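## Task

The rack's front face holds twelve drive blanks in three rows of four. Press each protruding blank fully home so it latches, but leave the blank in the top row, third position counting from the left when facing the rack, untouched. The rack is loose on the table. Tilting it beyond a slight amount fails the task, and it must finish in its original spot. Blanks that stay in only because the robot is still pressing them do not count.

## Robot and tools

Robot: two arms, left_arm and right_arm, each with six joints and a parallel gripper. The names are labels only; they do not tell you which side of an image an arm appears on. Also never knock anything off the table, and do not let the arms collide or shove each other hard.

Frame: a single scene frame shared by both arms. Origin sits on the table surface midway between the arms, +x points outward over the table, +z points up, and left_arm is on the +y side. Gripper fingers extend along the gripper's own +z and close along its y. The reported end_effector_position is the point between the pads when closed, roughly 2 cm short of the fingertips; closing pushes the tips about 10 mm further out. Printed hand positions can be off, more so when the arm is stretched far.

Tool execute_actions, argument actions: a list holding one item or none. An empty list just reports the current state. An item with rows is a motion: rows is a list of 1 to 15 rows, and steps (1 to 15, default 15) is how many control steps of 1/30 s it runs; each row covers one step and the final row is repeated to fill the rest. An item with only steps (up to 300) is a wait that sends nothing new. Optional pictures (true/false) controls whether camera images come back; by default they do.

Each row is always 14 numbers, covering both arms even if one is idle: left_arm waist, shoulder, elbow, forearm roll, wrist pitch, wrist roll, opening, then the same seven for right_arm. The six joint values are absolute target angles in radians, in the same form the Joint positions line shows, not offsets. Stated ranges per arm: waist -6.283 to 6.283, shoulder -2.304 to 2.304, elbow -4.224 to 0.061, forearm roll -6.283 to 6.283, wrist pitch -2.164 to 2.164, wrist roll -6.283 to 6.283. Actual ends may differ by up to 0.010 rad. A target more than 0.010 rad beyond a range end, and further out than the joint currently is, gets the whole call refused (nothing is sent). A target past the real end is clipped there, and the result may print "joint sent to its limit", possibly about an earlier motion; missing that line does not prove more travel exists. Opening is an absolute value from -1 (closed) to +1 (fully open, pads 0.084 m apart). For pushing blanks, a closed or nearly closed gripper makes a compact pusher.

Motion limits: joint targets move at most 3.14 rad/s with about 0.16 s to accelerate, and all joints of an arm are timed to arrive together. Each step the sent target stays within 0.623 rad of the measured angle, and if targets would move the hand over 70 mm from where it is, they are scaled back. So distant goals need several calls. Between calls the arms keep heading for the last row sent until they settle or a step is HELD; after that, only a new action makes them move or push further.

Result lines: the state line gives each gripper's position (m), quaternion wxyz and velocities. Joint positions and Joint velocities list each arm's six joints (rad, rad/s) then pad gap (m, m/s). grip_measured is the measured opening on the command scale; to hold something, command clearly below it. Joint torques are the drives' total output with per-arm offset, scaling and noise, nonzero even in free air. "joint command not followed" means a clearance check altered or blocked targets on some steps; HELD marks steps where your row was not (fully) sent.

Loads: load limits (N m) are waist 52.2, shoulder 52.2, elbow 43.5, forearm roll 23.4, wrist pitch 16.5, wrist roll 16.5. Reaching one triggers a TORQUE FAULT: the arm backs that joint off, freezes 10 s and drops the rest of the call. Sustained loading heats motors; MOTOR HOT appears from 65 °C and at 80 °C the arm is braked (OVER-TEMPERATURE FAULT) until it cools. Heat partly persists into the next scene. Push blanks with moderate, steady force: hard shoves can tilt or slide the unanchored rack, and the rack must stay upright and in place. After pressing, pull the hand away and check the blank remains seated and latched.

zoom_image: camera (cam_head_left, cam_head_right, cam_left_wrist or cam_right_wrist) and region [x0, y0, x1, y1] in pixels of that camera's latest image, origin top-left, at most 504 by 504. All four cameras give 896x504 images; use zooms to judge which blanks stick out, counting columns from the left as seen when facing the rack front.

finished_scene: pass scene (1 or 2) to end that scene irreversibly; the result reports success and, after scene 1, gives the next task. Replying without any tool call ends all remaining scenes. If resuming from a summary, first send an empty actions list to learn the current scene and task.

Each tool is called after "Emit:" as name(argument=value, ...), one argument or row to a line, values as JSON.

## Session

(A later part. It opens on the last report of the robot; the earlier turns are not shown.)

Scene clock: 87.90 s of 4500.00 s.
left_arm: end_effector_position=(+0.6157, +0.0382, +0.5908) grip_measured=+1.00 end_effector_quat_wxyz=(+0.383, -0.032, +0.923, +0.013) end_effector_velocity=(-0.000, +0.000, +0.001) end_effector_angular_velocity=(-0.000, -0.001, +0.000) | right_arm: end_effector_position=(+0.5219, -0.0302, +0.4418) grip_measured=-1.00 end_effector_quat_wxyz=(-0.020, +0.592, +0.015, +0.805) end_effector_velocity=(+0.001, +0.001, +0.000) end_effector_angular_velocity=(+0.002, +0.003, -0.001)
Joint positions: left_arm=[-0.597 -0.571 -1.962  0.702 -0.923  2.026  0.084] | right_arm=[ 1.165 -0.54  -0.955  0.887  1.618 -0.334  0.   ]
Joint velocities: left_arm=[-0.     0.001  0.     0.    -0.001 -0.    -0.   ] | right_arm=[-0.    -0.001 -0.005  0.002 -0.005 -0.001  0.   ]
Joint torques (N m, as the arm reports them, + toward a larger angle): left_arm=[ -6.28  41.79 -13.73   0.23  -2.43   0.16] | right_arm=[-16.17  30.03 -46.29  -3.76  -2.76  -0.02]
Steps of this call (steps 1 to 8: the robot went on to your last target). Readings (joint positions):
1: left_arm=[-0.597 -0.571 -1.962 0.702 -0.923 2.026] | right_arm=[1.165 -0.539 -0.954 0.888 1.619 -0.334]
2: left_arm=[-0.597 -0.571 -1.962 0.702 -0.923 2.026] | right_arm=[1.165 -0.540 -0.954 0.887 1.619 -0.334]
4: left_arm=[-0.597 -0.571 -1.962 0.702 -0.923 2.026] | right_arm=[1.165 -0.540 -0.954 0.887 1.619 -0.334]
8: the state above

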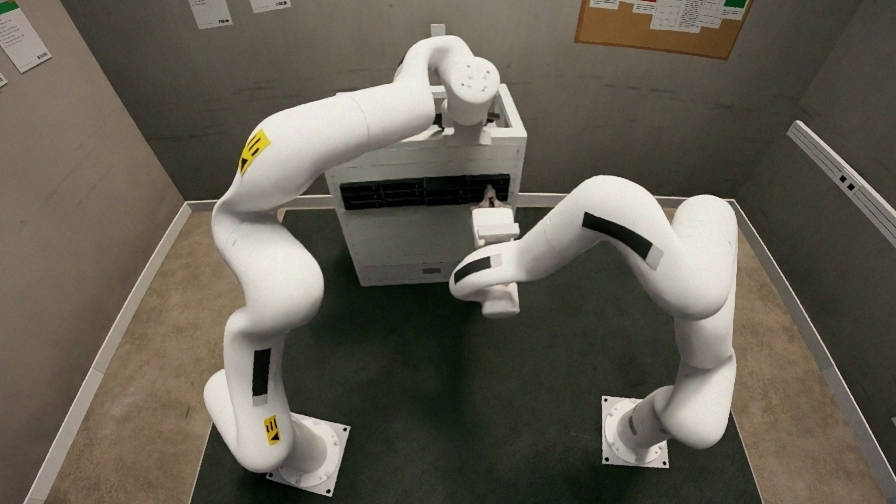

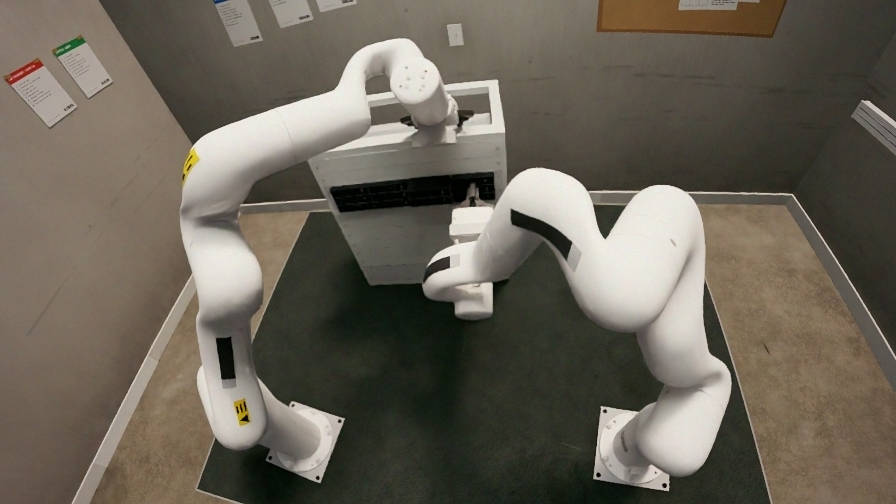

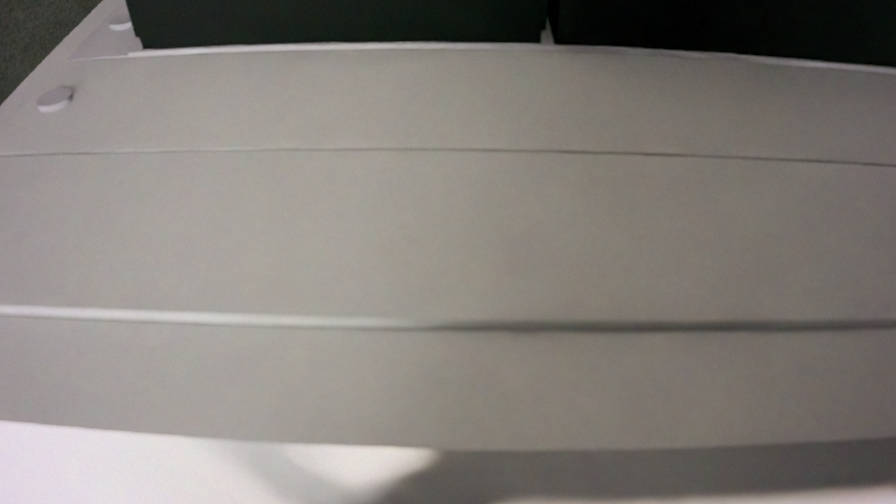

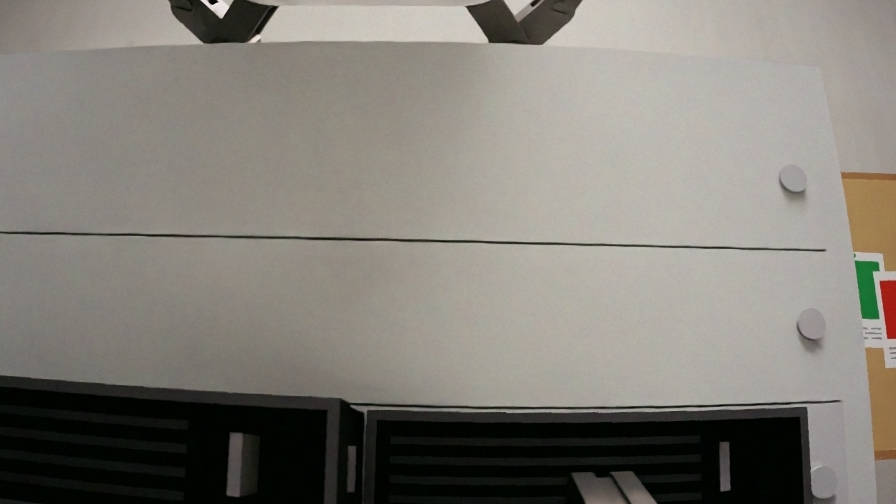

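Emit:
execute_actions(
  actions=[
    {"rows": [[-0.5973,-0.5711,-1.9623,0.7016,-0.9231,2.0262,1, 1.1706,-0.5352,-0.9482,0.8943,1.6190,-0.3330,-1],[-0.5973,-0.5711,-1.9623,0.7016,-0.9231,2.0262,1, 1.1831,-0.5276,-0.9357,0.9058,1.6259,-0.3321,-1],[-0.5973,-0.5711,-1.9623,0.7016,-0.9231,2.0262,1, 1.1980,-0.5184,-0.9206,0.9195,1.6341,-0.3311,-1],[-0.5973,-0.5711,-1.9623,0.7016,-0.9231,2.0262,1, 1.2145,-0.5082,-0.9039,0.9349,1.6432,-0.3299,-1],[-0.5973,-0.5711,-1.9623,0.7016,-0.9231,2.0262,1, 1.2278,-0.5,-0.8905,0.9471,1.6505,-0.329,-1],[-0.5973,-0.5711,-1.9623,0.7016,-0.9231,2.0262,1, 1.2377,-0.4939,-0.8805,0.9563,1.6560,-0.3283,-1],[-0.5973,-0.5711,-1.9623,0.7016,-0.9231,2.0262,1, 1.2377,-0.4939,-0.8805,0.9563,1.6560,-0.3283,-1],[-0.5973,-0.5711,-1.9623,0.7016,-0.9231,2.0262,1, 1.2509,-0.5227,-0.9183,0.9674,1.6557,-0.3388,-1],[-0.5973,-0.5711,-1.9623,0.7016,-0.9231,2.0262,1, 1.264,-0.5514,-0.956,0.9785,1.6554,-0.3494,-1],[-0.5973,-0.5711,-1.9623,0.7016,-0.9231,2.0262,1, 1.2772,-0.5802,-0.9938,0.9896,1.6551,-0.3599,-1],[-0.5973,-0.5711,-1.9623,0.7016,-0.9231,2.0262,1, 1.2904,-0.609,-1.0316,1.0008,1.6548,-0.3704,-1],[-0.5973,-0.5711,-1.9623,0.7016,-0.9231,2.0262,1, 1.3035,-0.6377,-1.0693,1.0119,1.6545,-0.3809,-1],[-0.5973,-0.5711,-1.9623,0.7016,-0.9231,2.0262,1, 1.3167,-0.6665,-1.1071,1.023,1.6542,-0.3915,-1],[-0.5973,-0.5711,-1.9623,0.7016,-0.9231,2.0262,1, 1.3298,-0.6952,-1.1448,1.0341,1.6539,-0.402,-1],[-0.5973,-0.5711,-1.9623,0.7016,-0.9231,2.0262,1, 1.3430,-0.7240,-1.1826,1.0452,1.6536,-0.4125,-1]], "steps": 15},
  ],
  pictures=false,
)

Emit:
execute_actions(
  actions=[
    {"steps": 12},
  ],
)

Scene clock: 91.20 s of 4500.00 s.
left_arm: end_effector_position=(+0.6155, +0.0381, +0.5907) grip_measured=+1.00 end_effector_quat_wxyz=(+0.382, -0.032, +0.923, +0.014) end_effector_velocity=(+0.000, -0.000, +0.001) end_effector_angular_velocity=(-0.002, -0.002, -0.000) | right_arm: end_effector_position=(+0.4781, +0.0257, +0.4288) grip_measured=-1.00 end_effector_quat_wxyz=(-0.019, +0.593, +0.014, +0.805) end_effector_velocity=(-0.040, +0.382, -0.105) end_effector_angular_velocity=(-0.009, +0.000, +0.004)
Joint positions: left_arm=[-0.597 -0.571 -1.962  0.701 -0.923  2.026  0.084] | right_arm=[ 1.291 -0.614 -1.039  1.001  1.653 -0.372  0.   ]
Joint velocities: left_arm=[ 0.     0.    -0.002 -0.     0.001 -0.     0.   ] | right_arm=[ 0.375 -0.785 -1.014  0.313  0.004 -0.285  0.   ]
Joint torques (N m, as the arm reports them, + toward a larger angle): left_arm=[ -4.28  40.74 -13.47   0.85  -1.72   0.14] | right_arm=[  2.38  30.81 -26.28  -2.69   1.53  -0.09]
Steps of this call (steps 1 to 15: the robot went on to your last target; steps 16 to 84: nothing new was sent; steps 85 to 99: all 15 steps of this action). Readings (joint positions):
85: left_arm=[-0.597 -0.571 -1.962 0.702 -0.923 2.026] | right_arm=[1.165 -0.540 -0.955 0.887 1.618 -0.334]
86: left_arm=[-0.597 -0.571 -1.962 0.702 -0.923 2.026] | right_arm=[1.166 -0.539 -0.954 0.888 1.618 -0.333]
88: left_arm=[-0.598 -0.571 -1.962 0.701 -0.924 2.026] | right_arm=[1.174 -0.533 -0.946 0.899 1.618 -0.332]
92: left_arm=[-0.598 -0.571 -1.962 0.701 -0.924 2.026] | right_arm=[1.217 -0.506 -0.903 0.938 1.641 -0.330]
99: the state above

Scene clock: 91.60 s of 4500.00 s.
left_arm: end_effector_position=(+0.6156, +0.0381, +0.5907) grip_measured=+1.00 end_effector_quat_wxyz=(+0.382, -0.032, +0.923, +0.013) end_effector_velocity=(+0.000, -0.000, -0.001) end_effector_angular_velocity=(+0.001, +0.001, -0.000) | right_arm: end_effector_position=(+0.4700, +0.0775, +0.4134) grip_measured=-1.00 end_effector_quat_wxyz=(-0.020, +0.593, +0.014, +0.805) end_effector_velocity=(-0.001, +0.006, -0.003) end_effector_angular_velocity=(-0.002, +0.002, +0.001)
Joint positions: left_arm=[-0.597 -0.571 -1.962  0.702 -0.923  2.026  0.084] | right_arm=[ 1.342 -0.722 -1.181  1.045  1.654 -0.412  0.   ]
Joint velocities: left_arm=[ 0.    -0.001  0.001 -0.     0.     0.     0.   ] | right_arm=[ 0.006 -0.013 -0.014  0.004 -0.001 -0.004  0.   ]
Joint torques (N m, as the arm reports them, + toward a larger angle): left_arm=[ -3.62  40.52 -14.1    1.17  -1.67   0.11] | right_arm=[  1.69  39.4  -24.38  -2.77   1.54  -0.14]
Steps of this call (steps 1 to 12: the robot went on to your last target). Readings (joint positions):
1: left_arm=[-0.597 -0.571 -1.962 0.701 -0.923 2.026] | right_arm=[1.303 -0.641 -1.074 1.012 1.653 -0.382]
2: left_arm=[-0.597 -0.571 -1.962 0.701 -0.923 2.026] | right_arm=[1.315 -0.666 -1.107 1.022 1.653 -0.391]
4: left_arm=[-0.597 -0.571 -1.962 0.701 -0.923 2.026] | right_arm=[1.332 -0.702 -1.151 1.035 1.653 -0.403]
8: left_arm=[-0.597 -0.571 -1.962 0.702 -0.923 2.026] | right_arm=[1.341 -0.719 -1.176 1.043 1.653 -0.411]
12: the state above

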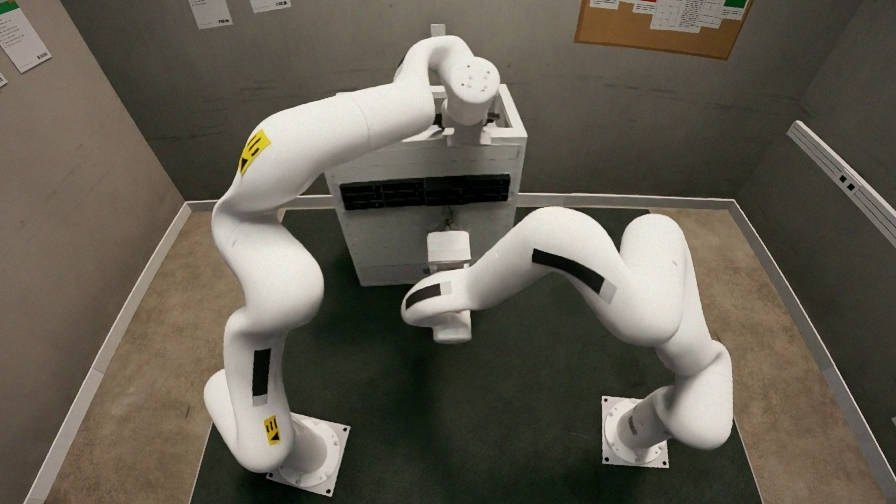

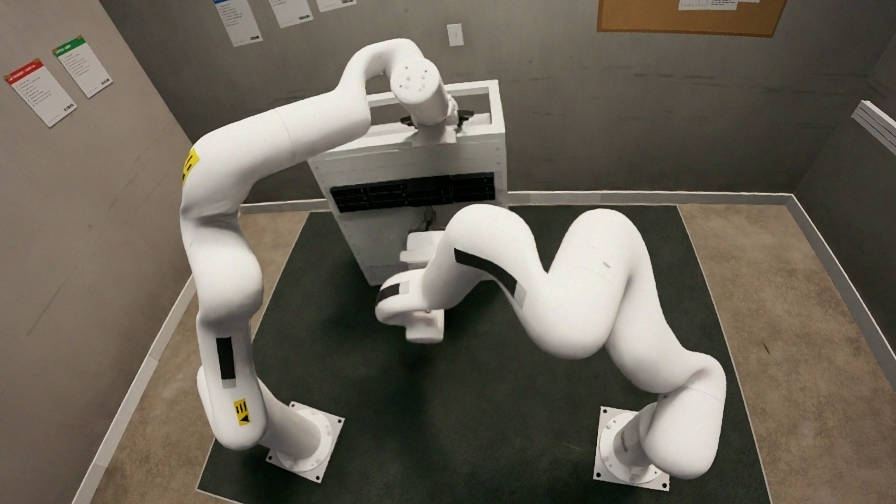

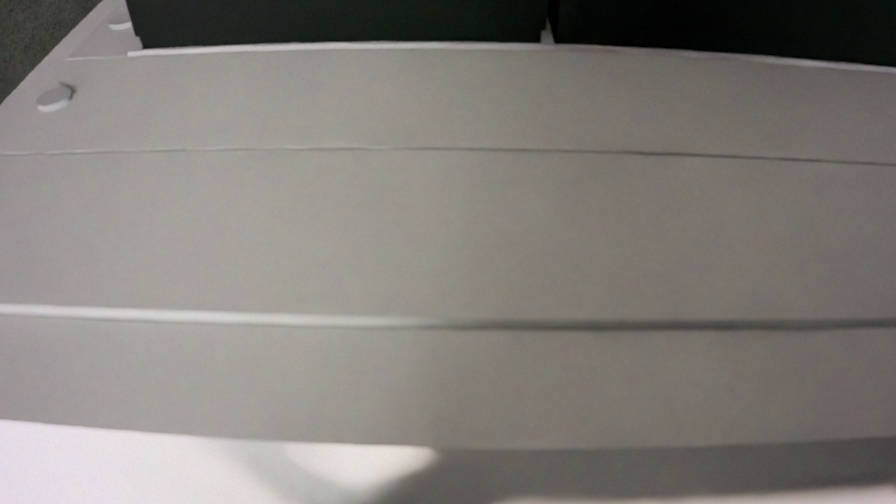

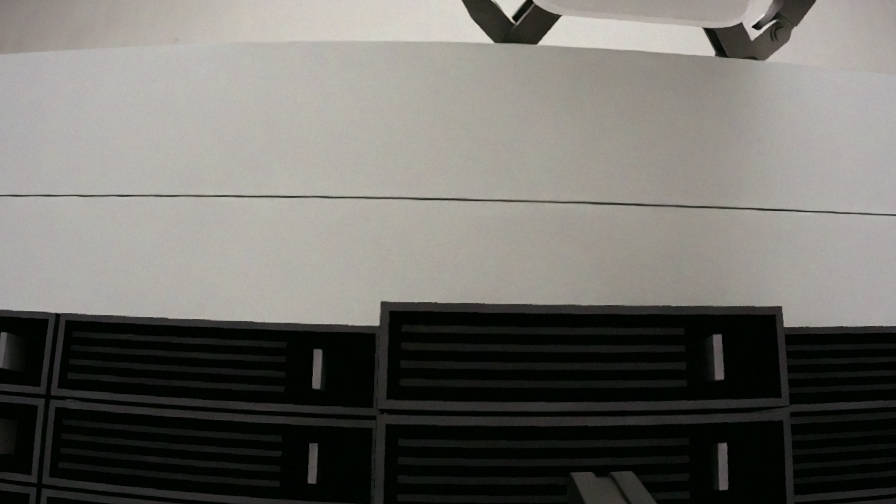

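Emit:
execute_actions(
  actions=[],
)

Scene clock: 93.90 s of 4500.00 s.
left_arm: end_effector_position=(+0.6156, +0.0381, +0.5907) grip_measured=+1.00 end_effector_quat_wxyz=(+0.382, -0.032, +0.923, +0.013) end_effector_velocity=(+0.000, -0.000, +0.000) end_effector_angular_velocity=(-0.000, -0.000, +0.000) | right_arm: end_effector_position=(+0.4698, +0.0782, +0.4128) grip_measured=-1.00 end_effector_quat_wxyz=(-0.020, +0.593, +0.014, +0.805) end_effector_velocity=(-0.000, +0.000, +0.000) end_effector_angular_velocity=(-0.001, -0.000, +0.001)
Joint positions: left_arm=[-0.597 -0.571 -1.962  0.702 -0.923  2.026  0.084] | right_arm=[ 1.343 -0.724 -1.183  1.045  1.654 -0.413  0.   ]
Joint velocities: left_arm=[ 0.    -0.    -0.001  0.     0.    -0.     0.   ] | right_arm=[ 0.    -0.     0.    -0.001 -0.    -0.     0.   ]
Joint torques (N m, as the arm reports them, + toward a larger angle): left_arm=[ -2.57  41.15 -14.09   1.23  -1.56   0.12] | right_arm=[  1.13  36.68 -25.52  -2.9    1.52  -0.14]
Steps of this call (steps 1 to 30: the robot went on to your last target; steps 31 to 69: nothing new was sent). Readings (joint positions):
1: left_arm=[-0.597 -0.571 -1.962 0.702 -0.923 2.026] | right_arm=[1.342 -0.723 -1.181 1.045 1.654 -0.412]
2: left_arm=[-0.597 -0.571 -1.962 0.702 -0.923 2.026] | right_arm=[1.342 -0.723 -1.182 1.045 1.654 -0.412]
4: left_arm=[-0.597 -0.571 -1.962 0.702 -0.923 2.026] | right_arm=[1.343 -0.723 -1.182 1.045 1.654 -0.412]
8: left_arm=[-0.597 -0.571 -1.962 0.702 -0.923 2.026] | right_arm=[1.343 -0.724 -1.182 1.045 1.654 -0.412]
69: the state above
All arms were judged still, so your last target was given up. Only a new action makes them travel on or press farther. Fingers that are still opening or closing keep moving.

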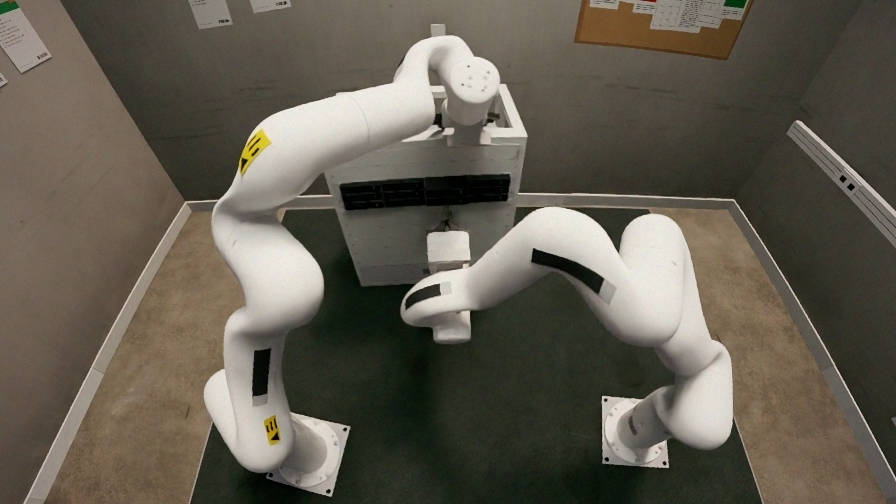

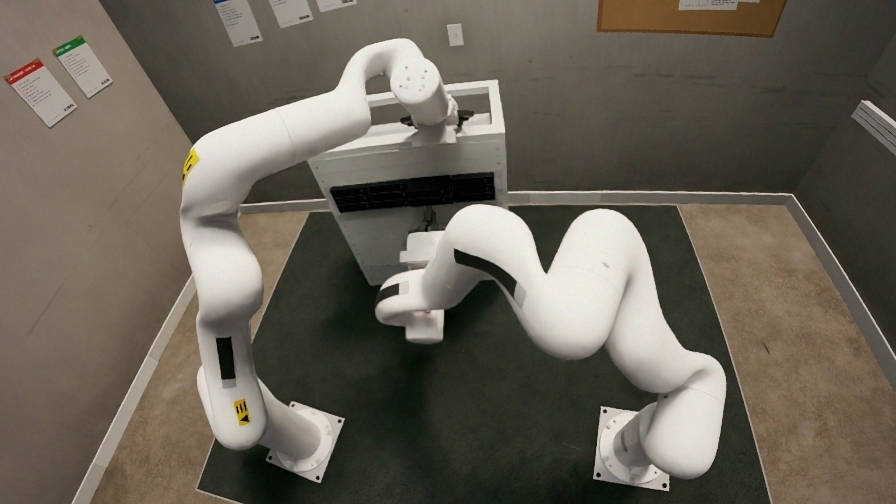

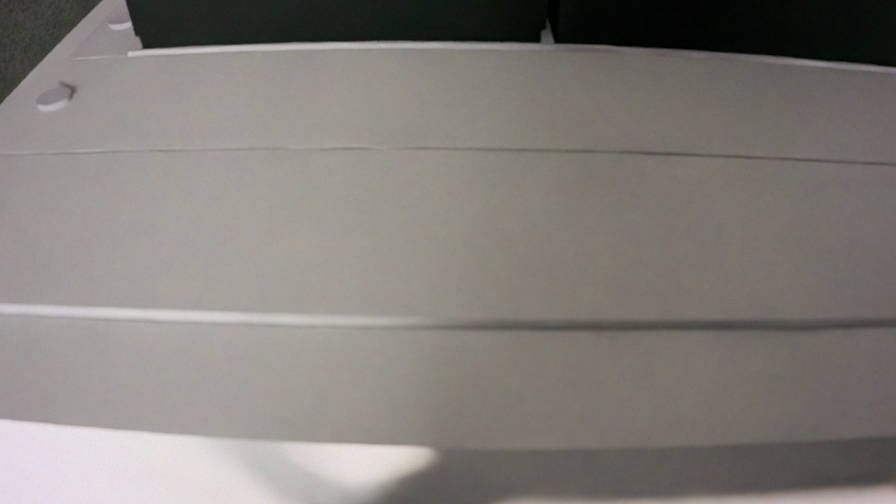

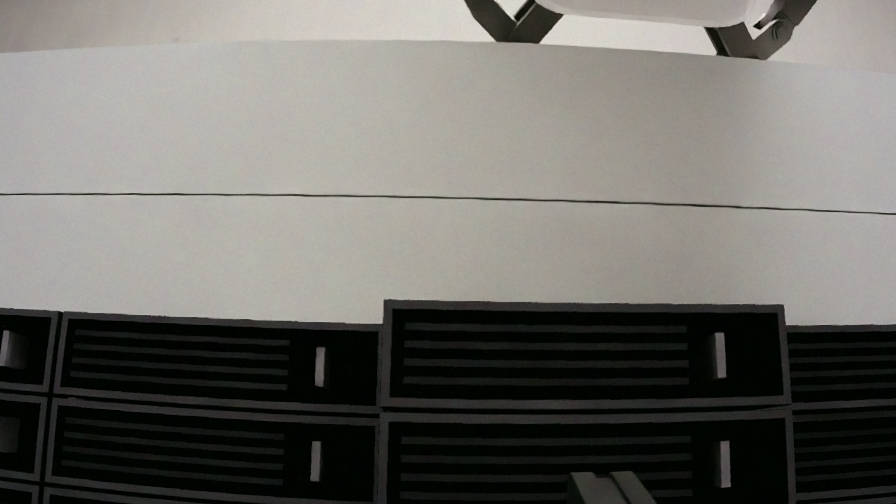

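Emit:
execute_actions(
  actions=[
    {"rows": [[-0.5973,-0.5711,-1.9623,0.7016,-0.9231,2.0262,1,1.3430,-0.7267,-1.1828,1.0454,1.6553,-0.4103,-1],[-0.5973,-0.5711,-1.9623,0.7016,-0.9231,2.0262,1,1.3393,-0.7289,-1.1868,1.0421,1.6529,-0.4109,-1],[-0.5973,-0.5711,-1.9623,0.7016,-0.9231,2.0262,1,1.3356,-0.7311,-1.1908,1.0388,1.6505,-0.4115,-1],[-0.5973,-0.5711,-1.9623,0.7016,-0.9231,2.0262,1,1.3319,-0.7333,-1.1947,1.0354,1.6481,-0.4120,-1],[-0.5973,-0.5711,-1.9623,0.7016,-0.9231,2.0262,1,1.3282,-0.7355,-1.1987,1.0321,1.6457,-0.4126,-1],[-0.5973,-0.5711,-1.9623,0.7016,-0.9231,2.0262,1,1.3252,-0.7373,-1.2019,1.0295,1.6438,-0.4131,-1],[-0.5973,-0.5711,-1.9623,0.7016,-0.9231,2.0262,1,1.3222,-0.7390,-1.2051,1.0268,1.6419,-0.4136,-1]], "steps": 13},
  ],
)

Scene clock: 95.53 s of 4500.00 s.
left_arm: end_effector_position=(+0.6156, +0.0381, +0.5907) grip_measured=+1.00 end_effector_quat_wxyz=(+0.382, -0.032, +0.923, +0.013) end_effector_velocity=(-0.000, -0.000, -0.000) end_effector_angular_velocity=(+0.001, +0.000, +0.000) | right_arm: end_effector_position=(+0.4827, +0.0794, +0.4112) grip_measured=-1.00 end_effector_quat_wxyz=(-0.020, +0.593, +0.014, +0.805) end_effector_velocity=(+0.006, +0.001, -0.000) end_effector_angular_velocity=(-0.001, +0.001, +0.002)
Joint positions: left_arm=[-0.597 -0.571 -1.962  0.702 -0.923  2.026  0.084] | right_arm=[ 1.323 -0.739 -1.204  1.028  1.643 -0.413  0.   ]
Joint velocities: left_arm=[-0. -0. -0.  0. -0. -0. -0.] | right_arm=[-0.009 -0.006 -0.011 -0.009 -0.008 -0.002  0.   ]
Joint torques (N m, as the arm reports them, + toward a larger angle): left_arm=[ -4.19  40.84 -14.32   1.09  -1.74   0.12] | right_arm=[ -0.89  37.63 -27.79  -2.65   1.2   -0.19]
Steps of this call (steps 1 to 36: nothing new was sent; steps 37 to 49: all 13 steps of this action). Readings (joint positions):
37: left_arm=[-0.597 -0.571 -1.962 0.702 -0.923 2.026] | right_arm=[1.343 -0.724 -1.183 1.045 1.654 -0.412]
38: left_arm=[-0.597 -0.571 -1.962 0.702 -0.923 2.026] | right_arm=[1.343 -0.725 -1.183 1.045 1.654 -0.412]
40: left_arm=[-0.597 -0.571 -1.962 0.702 -0.923 2.026] | right_arm=[1.341 -0.727 -1.186 1.043 1.653 -0.412]
44: left_arm=[-0.597 -0.571 -1.962 0.702 -0.923 2.026] | right_arm=[1.329 -0.735 -1.198 1.033 1.646 -0.413]
49: the state above

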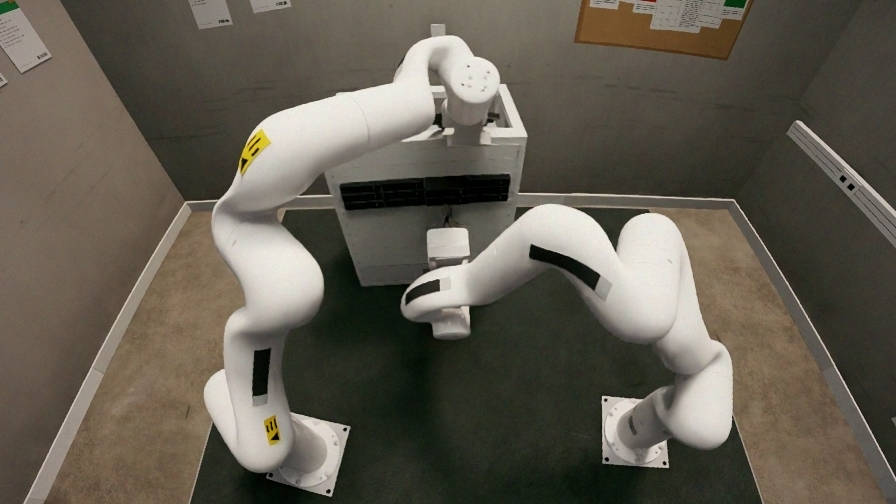

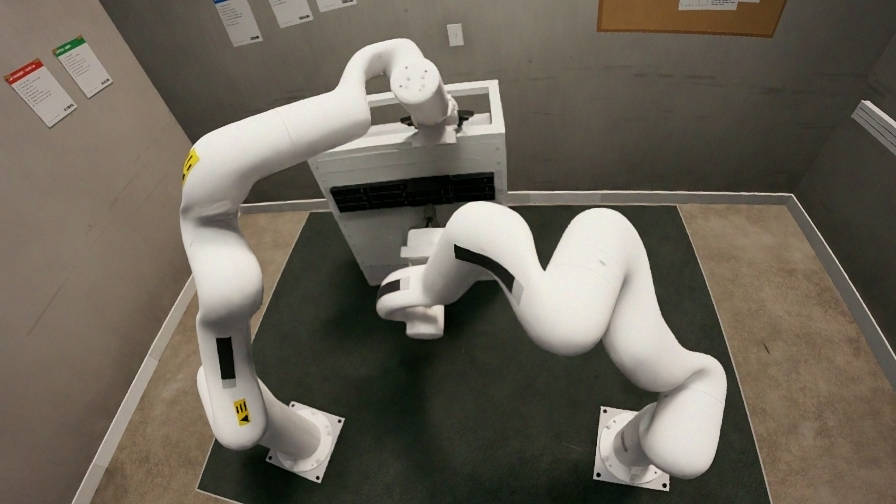

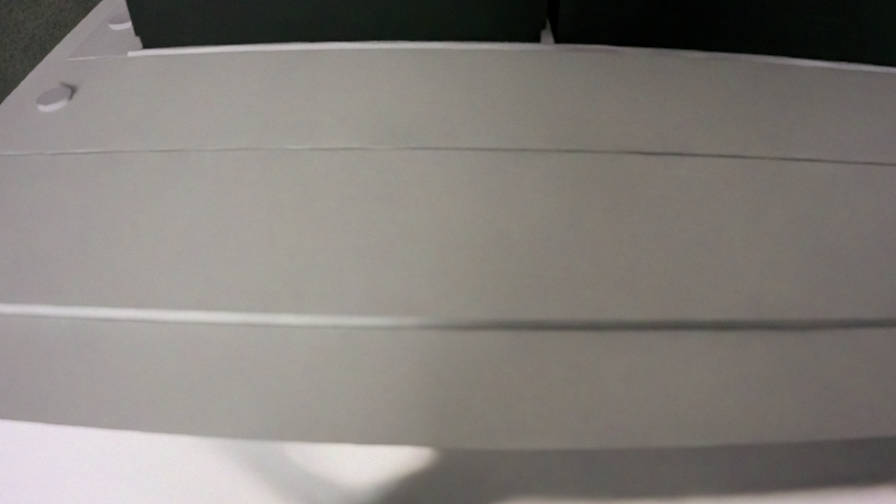

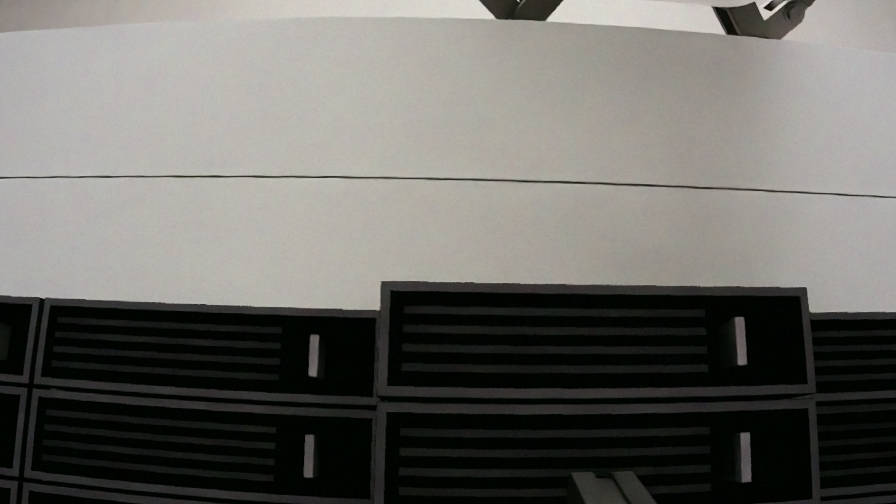

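Emit:
execute_actions(
  actions=[
    {"rows": [[-0.5973,-0.5711,-1.9623,0.7016,-0.9231,2.0262,1,1.3193,-0.7408,-1.2083,1.0241,1.6400,-0.4140,-1],[-0.5973,-0.5711,-1.9623,0.7016,-0.9231,2.0262,1,1.3156,-0.7430,-1.2123,1.0208,1.6376,-0.4146,-1],[-0.5973,-0.5711,-1.9623,0.7016,-0.9231,2.0262,1,1.3119,-0.7452,-1.2163,1.0175,1.6352,-0.4152,-1],[-0.5973,-0.5711,-1.9623,0.7016,-0.9231,2.0262,1,1.3074,-0.7479,-1.2210,1.0135,1.6323,-0.4159,-1],[-0.5973,-0.5711,-1.9623,0.7016,-0.9231,2.0262,1,1.3030,-0.7505,-1.2258,1.0095,1.6294,-0.4166,-1],[-0.5973,-0.5711,-1.9623,0.7016,-0.9231,2.0262,1,1.2985,-0.7532,-1.2306,1.0056,1.6266,-0.4173,-1],[-0.5973,-0.5711,-1.9623,0.7016,-0.9231,2.0262,1,1.2941,-0.7558,-1.2354,1.0016,1.6237,-0.4180,-1],[-0.5973,-0.5711,-1.9623,0.7016,-0.9231,2.0262,1,1.2896,-0.7584,-1.2402,0.9976,1.6208,-0.4187,-1],[-0.5973,-0.5711,-1.9623,0.7016,-0.9231,2.0262,1,1.2852,-0.7611,-1.2449,0.9936,1.6179,-0.4194,-1],[-0.5973,-0.5711,-1.9623,0.7016,-0.9231,2.0262,1,1.2814,-0.7633,-1.2489,0.9903,1.6155,-0.4200,-1],[-0.5973,-0.5711,-1.9623,0.7016,-0.9231,2.0262,1,1.2785,-0.7651,-1.2521,0.9876,1.6136,-0.4204,-1],[-0.5973,-0.5711,-1.9623,0.7016,-0.9231,2.0262,1,1.2763,-0.7664,-1.2545,0.9856,1.6122,-0.4208,-1],[-0.5973,-0.5711,-1.9623,0.7016,-0.9231,2.0262,1,1.2748,-0.7673,-1.2561,0.9843,1.6112,-0.4210,-1],[-0.5973,-0.5711,-1.9623,0.7016,-0.9231,2.0262,1,1.2733,-0.7681,-1.2577,0.9830,1.6103,-0.4213,-1]], "steps": 15},
  ],
)

Scene clock: 98.37 s of 4500.00 s.
left_arm: end_effector_position=(+0.6156, +0.0381, +0.5907) grip_measured=+1.00 end_effector_quat_wxyz=(+0.382, -0.032, +0.923, +0.013) end_effector_velocity=(+0.002, -0.001, +0.000) end_effector_angular_velocity=(-0.002, -0.005, -0.004) | right_arm: end_effector_position=(+0.5128, +0.0812, +0.4113) grip_measured=-1.00 end_effector_quat_wxyz=(-0.020, +0.593, +0.014, +0.805) end_effector_velocity=(+0.019, +0.007, +0.001) end_effector_angular_velocity=(-0.012, -0.035, +0.011)
Joint positions: left_arm=[-0.597 -0.571 -1.962  0.702 -0.923  2.026  0.084] | right_arm=[ 1.279 -0.765 -1.252  0.987  1.614 -0.42   0.   ]
Joint velocities: left_arm=[ 0.001 -0.002 -0.002  0.003  0.007 -0.001 -0.   ] | right_arm=[-0.031 -0.035 -0.044 -0.054  0.008 -0.01   0.   ]
Joint torques (N m, as the arm reports them, + toward a larger angle): left_arm=[ -4.57  41.02 -13.88   0.74  -1.86   0.11] | right_arm=[ -8.58  38.84 -33.2   -2.43   0.29  -0.17]
Steps of this call (steps 1 to 15: the robot went on to your last target; steps 16 to 70: nothing new was sent; steps 71 to 85: all 15 steps of this action). Readings (joint positions):
71: left_arm=[-0.597 -0.571 -1.962 0.702 -0.923 2.026] | right_arm=[1.322 -0.739 -1.205 1.027 1.642 -0.414]
72: left_arm=[-0.597 -0.571 -1.962 0.702 -0.923 2.026] | right_arm=[1.322 -0.739 -1.206 1.026 1.641 -0.414]
74: left_arm=[-0.597 -0.571 -1.962 0.702 -0.923 2.026] | right_arm=[1.318 -0.742 -1.210 1.023 1.639 -0.414]
78: left_arm=[-0.597 -0.571 -1.962 0.702 -0.923 2.026] | right_arm=[1.304 -0.750 -1.225 1.010 1.630 -0.416]
85: the state above

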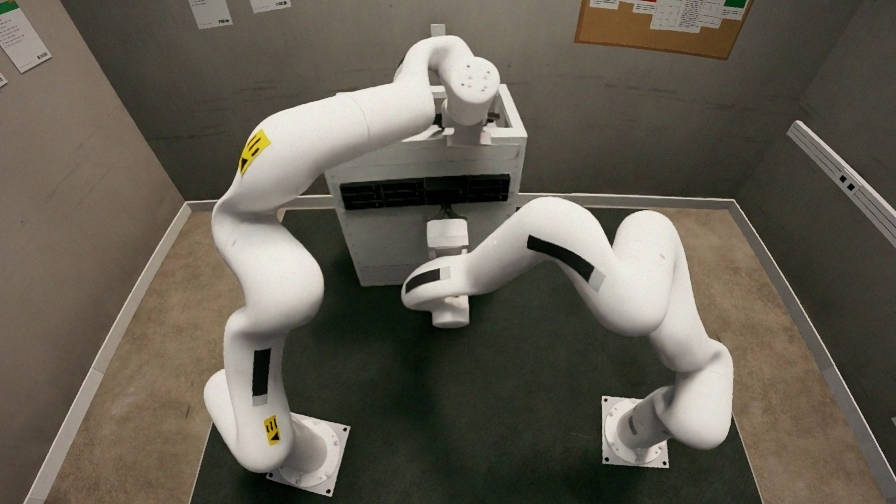

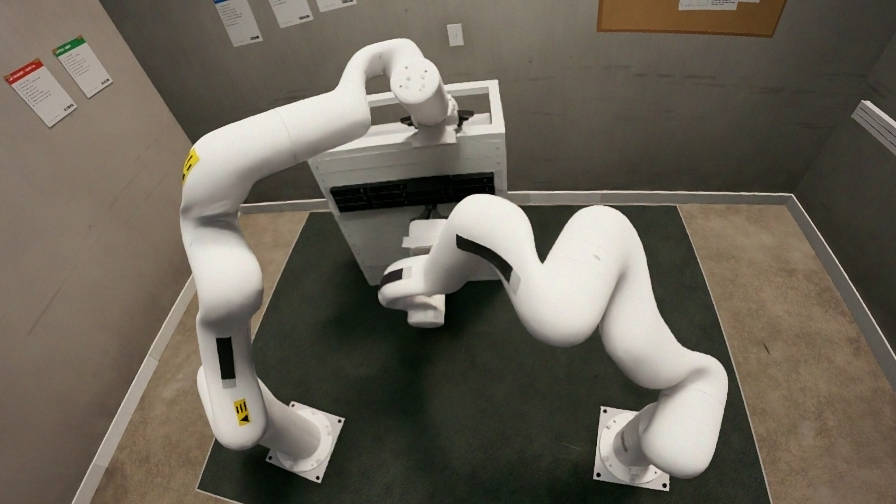

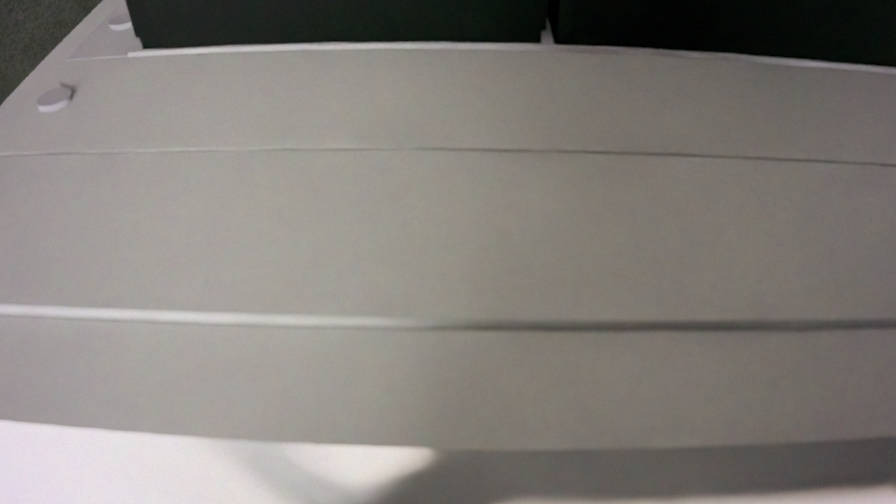

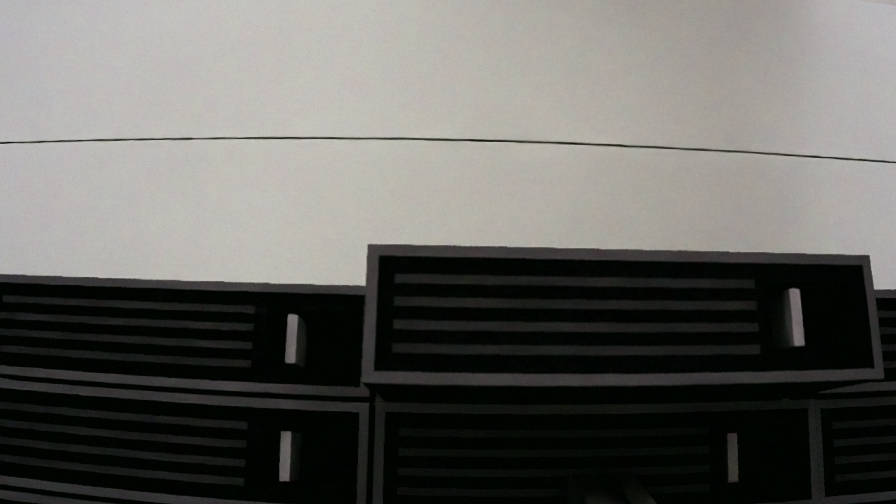

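Emit:
execute_actions(
  actions=[],
  pictures=false,
)

Scene clock: 98.73 s of 4500.00 s.
left_arm: end_effector_position=(+0.6157, +0.0382, +0.5908) grip_measured=+1.00 end_effector_quat_wxyz=(+0.383, -0.032, +0.923, +0.013) end_effector_velocity=(-0.001, +0.000, -0.000) end_effector_angular_velocity=(+0.001, +0.001, +0.000) | right_arm: end_effector_position=(+0.5139, +0.0820, +0.4115) grip_measured=-1.00 end_effector_quat_wxyz=(-0.020, +0.592, +0.015, +0.805) end_effector_velocity=(-0.000, +0.005, +0.001) end_effector_angular_velocity=(+0.003, +0.002, +0.010)
Joint positions: left_arm=[-0.597 -0.571 -1.962  0.702 -0.923  2.026  0.084] | right_arm=[ 1.277 -0.768 -1.256  0.984  1.615 -0.421  0.   ]
Joint velocities: left_arm=[-0.     0.001  0.002 -0.    -0.001 -0.    -0.   ] | right_arm=[ 0.002 -0.002 -0.007 -0.005 -0.007  0.001  0.   ]
Joint torques (N m, as the arm reports them, + toward a larger angle): left_arm=[ -6.71  42.08 -13.62   0.14  -2.3    0.21] | right_arm=[-20.08  38.89 -47.59  -5.07  -3.74   0.  ]
Steps of this call (steps 1 to 11: the robot went on to your last target). Readings (joint positions):
1: left_arm=[-0.597 -0.571 -1.962 0.702 -0.923 2.026] | right_arm=[1.278 -0.766 -1.253 0.986 1.615 -0.421]
2: left_arm=[-0.597 -0.571 -1.962 0.702 -0.923 2.026] | right_arm=[1.278 -0.767 -1.253 0.985 1.616 -0.421]
4: left_arm=[-0.597 -0.571 -1.962 0.702 -0.923 2.026] | right_arm=[1.277 -0.768 -1.254 0.984 1.616 -0.421]
8: left_arm=[-0.597 -0.571 -1.962 0.702 -0.923 2.026] | right_arm=[1.277 -0.768 -1.255 0.984 1.616 -0.421]
11: the state above

Emit:
execute_actions(
  actions=[
    {"rows": [[-0.5973,-0.5711,-1.9623,0.7016,-0.9231,2.0262,1,1.2785,-0.7651,-1.2521,0.9876,1.6136,-0.4204,-1],[-0.5973,-0.5711,-1.9623,0.7016,-0.9231,2.0262,1,1.2830,-0.7624,-1.2473,0.9916,1.6165,-0.4197,-1],[-0.5973,-0.5711,-1.9623,0.7016,-0.9231,2.0262,1,1.2896,-0.7584,-1.2402,0.9976,1.6208,-0.4187,-1],[-0.5942,-0.5779,-1.9724,0.6988,-0.9237,2.0317,1,1.2985,-0.7532,-1.2306,1.0056,1.6266,-0.4173,-1],[-0.5912,-0.5847,-1.9825,0.6960,-0.9243,2.0373,1,1.3074,-0.7479,-1.2210,1.0135,1.6323,-0.4159,-1],[-0.5881,-0.5915,-1.9926,0.6931,-0.9249,2.0428,1,1.3163,-0.7426,-1.2115,1.0215,1.6381,-0.4145,-1],[-0.5851,-0.5983,-2.0027,0.6903,-0.9255,2.0484,1,1.3252,-0.7373,-1.2019,1.0295,1.6438,-0.4131,-1],[-0.5820,-0.6051,-2.0128,0.6875,-0.9261,2.0539,1,1.3341,-0.7320,-1.1924,1.0374,1.6496,-0.4117,-1],[-0.5820,-0.6051,-2.0128,0.6875,-0.9261,2.0539,1,1.3430,-0.7267,-1.1828,1.0454,1.6553,-0.4103,-1],[-0.5820,-0.6051,-2.0128,0.6875,-0.9261,2.0539,1,1.3500,-0.7225,-1.1750,1.0520,1.6600,-0.4090,-1]], "steps": 14},
  ],
)

Scene clock: 101.30 s of 4500.00 s.
left_arm: end_effector_position=(+0.6287, +0.0390, +0.5897) grip_measured=+1.00 end_effector_quat_wxyz=(+0.382, -0.032, +0.924, +0.014) end_effector_velocity=(+0.009, +0.000, +0.014) end_effector_angular_velocity=(-0.014, -0.021, -0.006) | right_arm: end_effector_position=(+0.4688, +0.0783, +0.4116) grip_measured=-1.00 end_effector_quat_wxyz=(-0.020, +0.593, +0.014, +0.804) end_effector_velocity=(-0.047, -0.010, -0.001) end_effector_angular_velocity=(-0.008, -0.009, -0.010)
Joint positions: left_arm=[-0.583 -0.604 -2.009  0.688 -0.927  2.053  0.084] | right_arm=[ 1.345 -0.725 -1.182  1.047  1.655 -0.41   0.   ]
Joint velocities: left_arm=[ 0.009 -0.013 -0.043 -0.005  0.005  0.018  0.   ] | right_arm=[0.068 0.04  0.082 0.066 0.058 0.011 0.   ]
Joint torques (N m, as the arm reports them, + toward a larger angle): left_arm=[ -1.92  52.07 -19.47   2.96   0.    -0.31] | right_arm=[ -0.12  36.26 -26.18  -3.18   1.62  -0.01]
Steps of this call (steps 1 to 15: the robot went on to your last target; steps 16 to 63: nothing new was sent; steps 64 to 77: all 14 steps of this action). Readings (joint positions):
64: left_arm=[-0.597 -0.571 -1.962 0.702 -0.923 2.026] | right_arm=[1.278 -0.768 -1.256 0.983 1.614 -0.421]
65: left_arm=[-0.597 -0.571 -1.962 0.702 -0.923 2.026] | right_arm=[1.278 -0.767 -1.256 0.984 1.614 -0.421]
67: left_arm=[-0.597 -0.571 -1.962 0.701 -0.924 2.026] | right_arm=[1.281 -0.764 -1.252 0.989 1.612 -0.420]
71: left_arm=[-0.592 -0.585 -1.981 0.695 -0.927 2.038] | right_arm=[1.304 -0.748 -1.226 1.011 1.626 -0.416]
77: the state above

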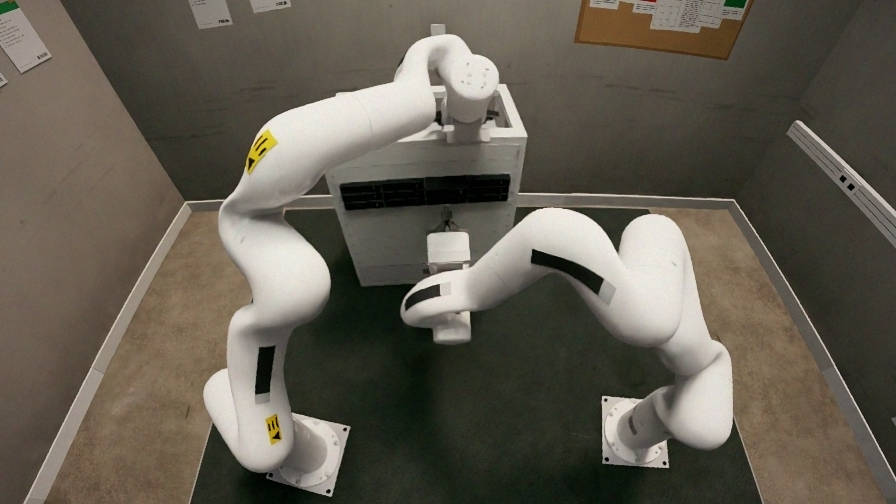

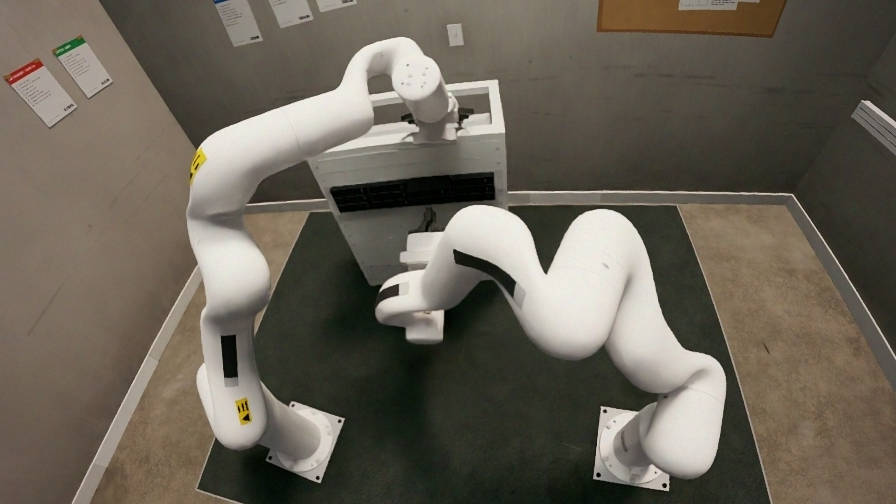

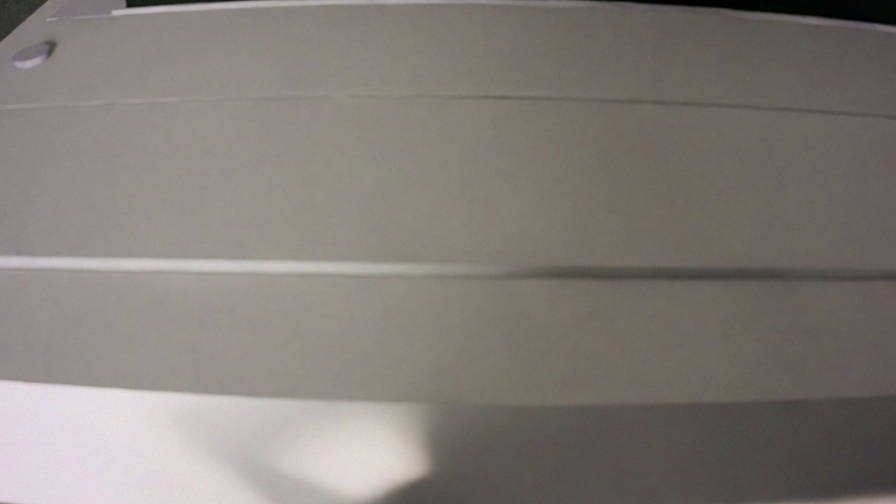

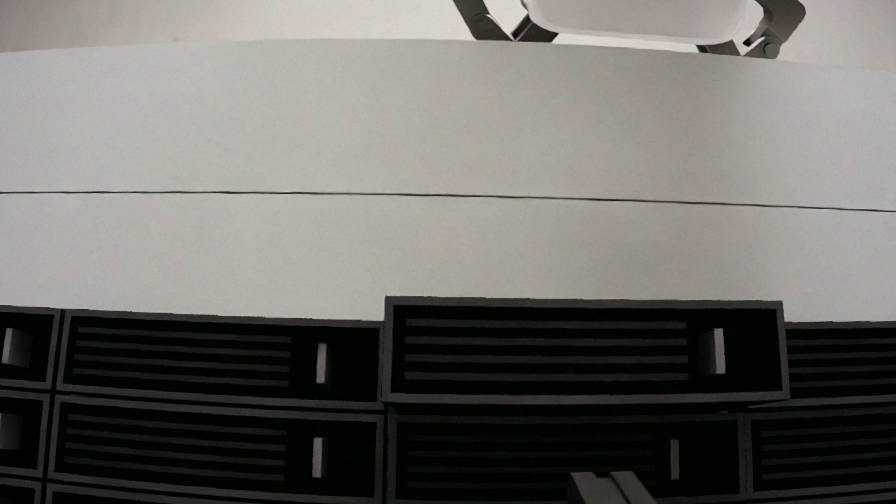

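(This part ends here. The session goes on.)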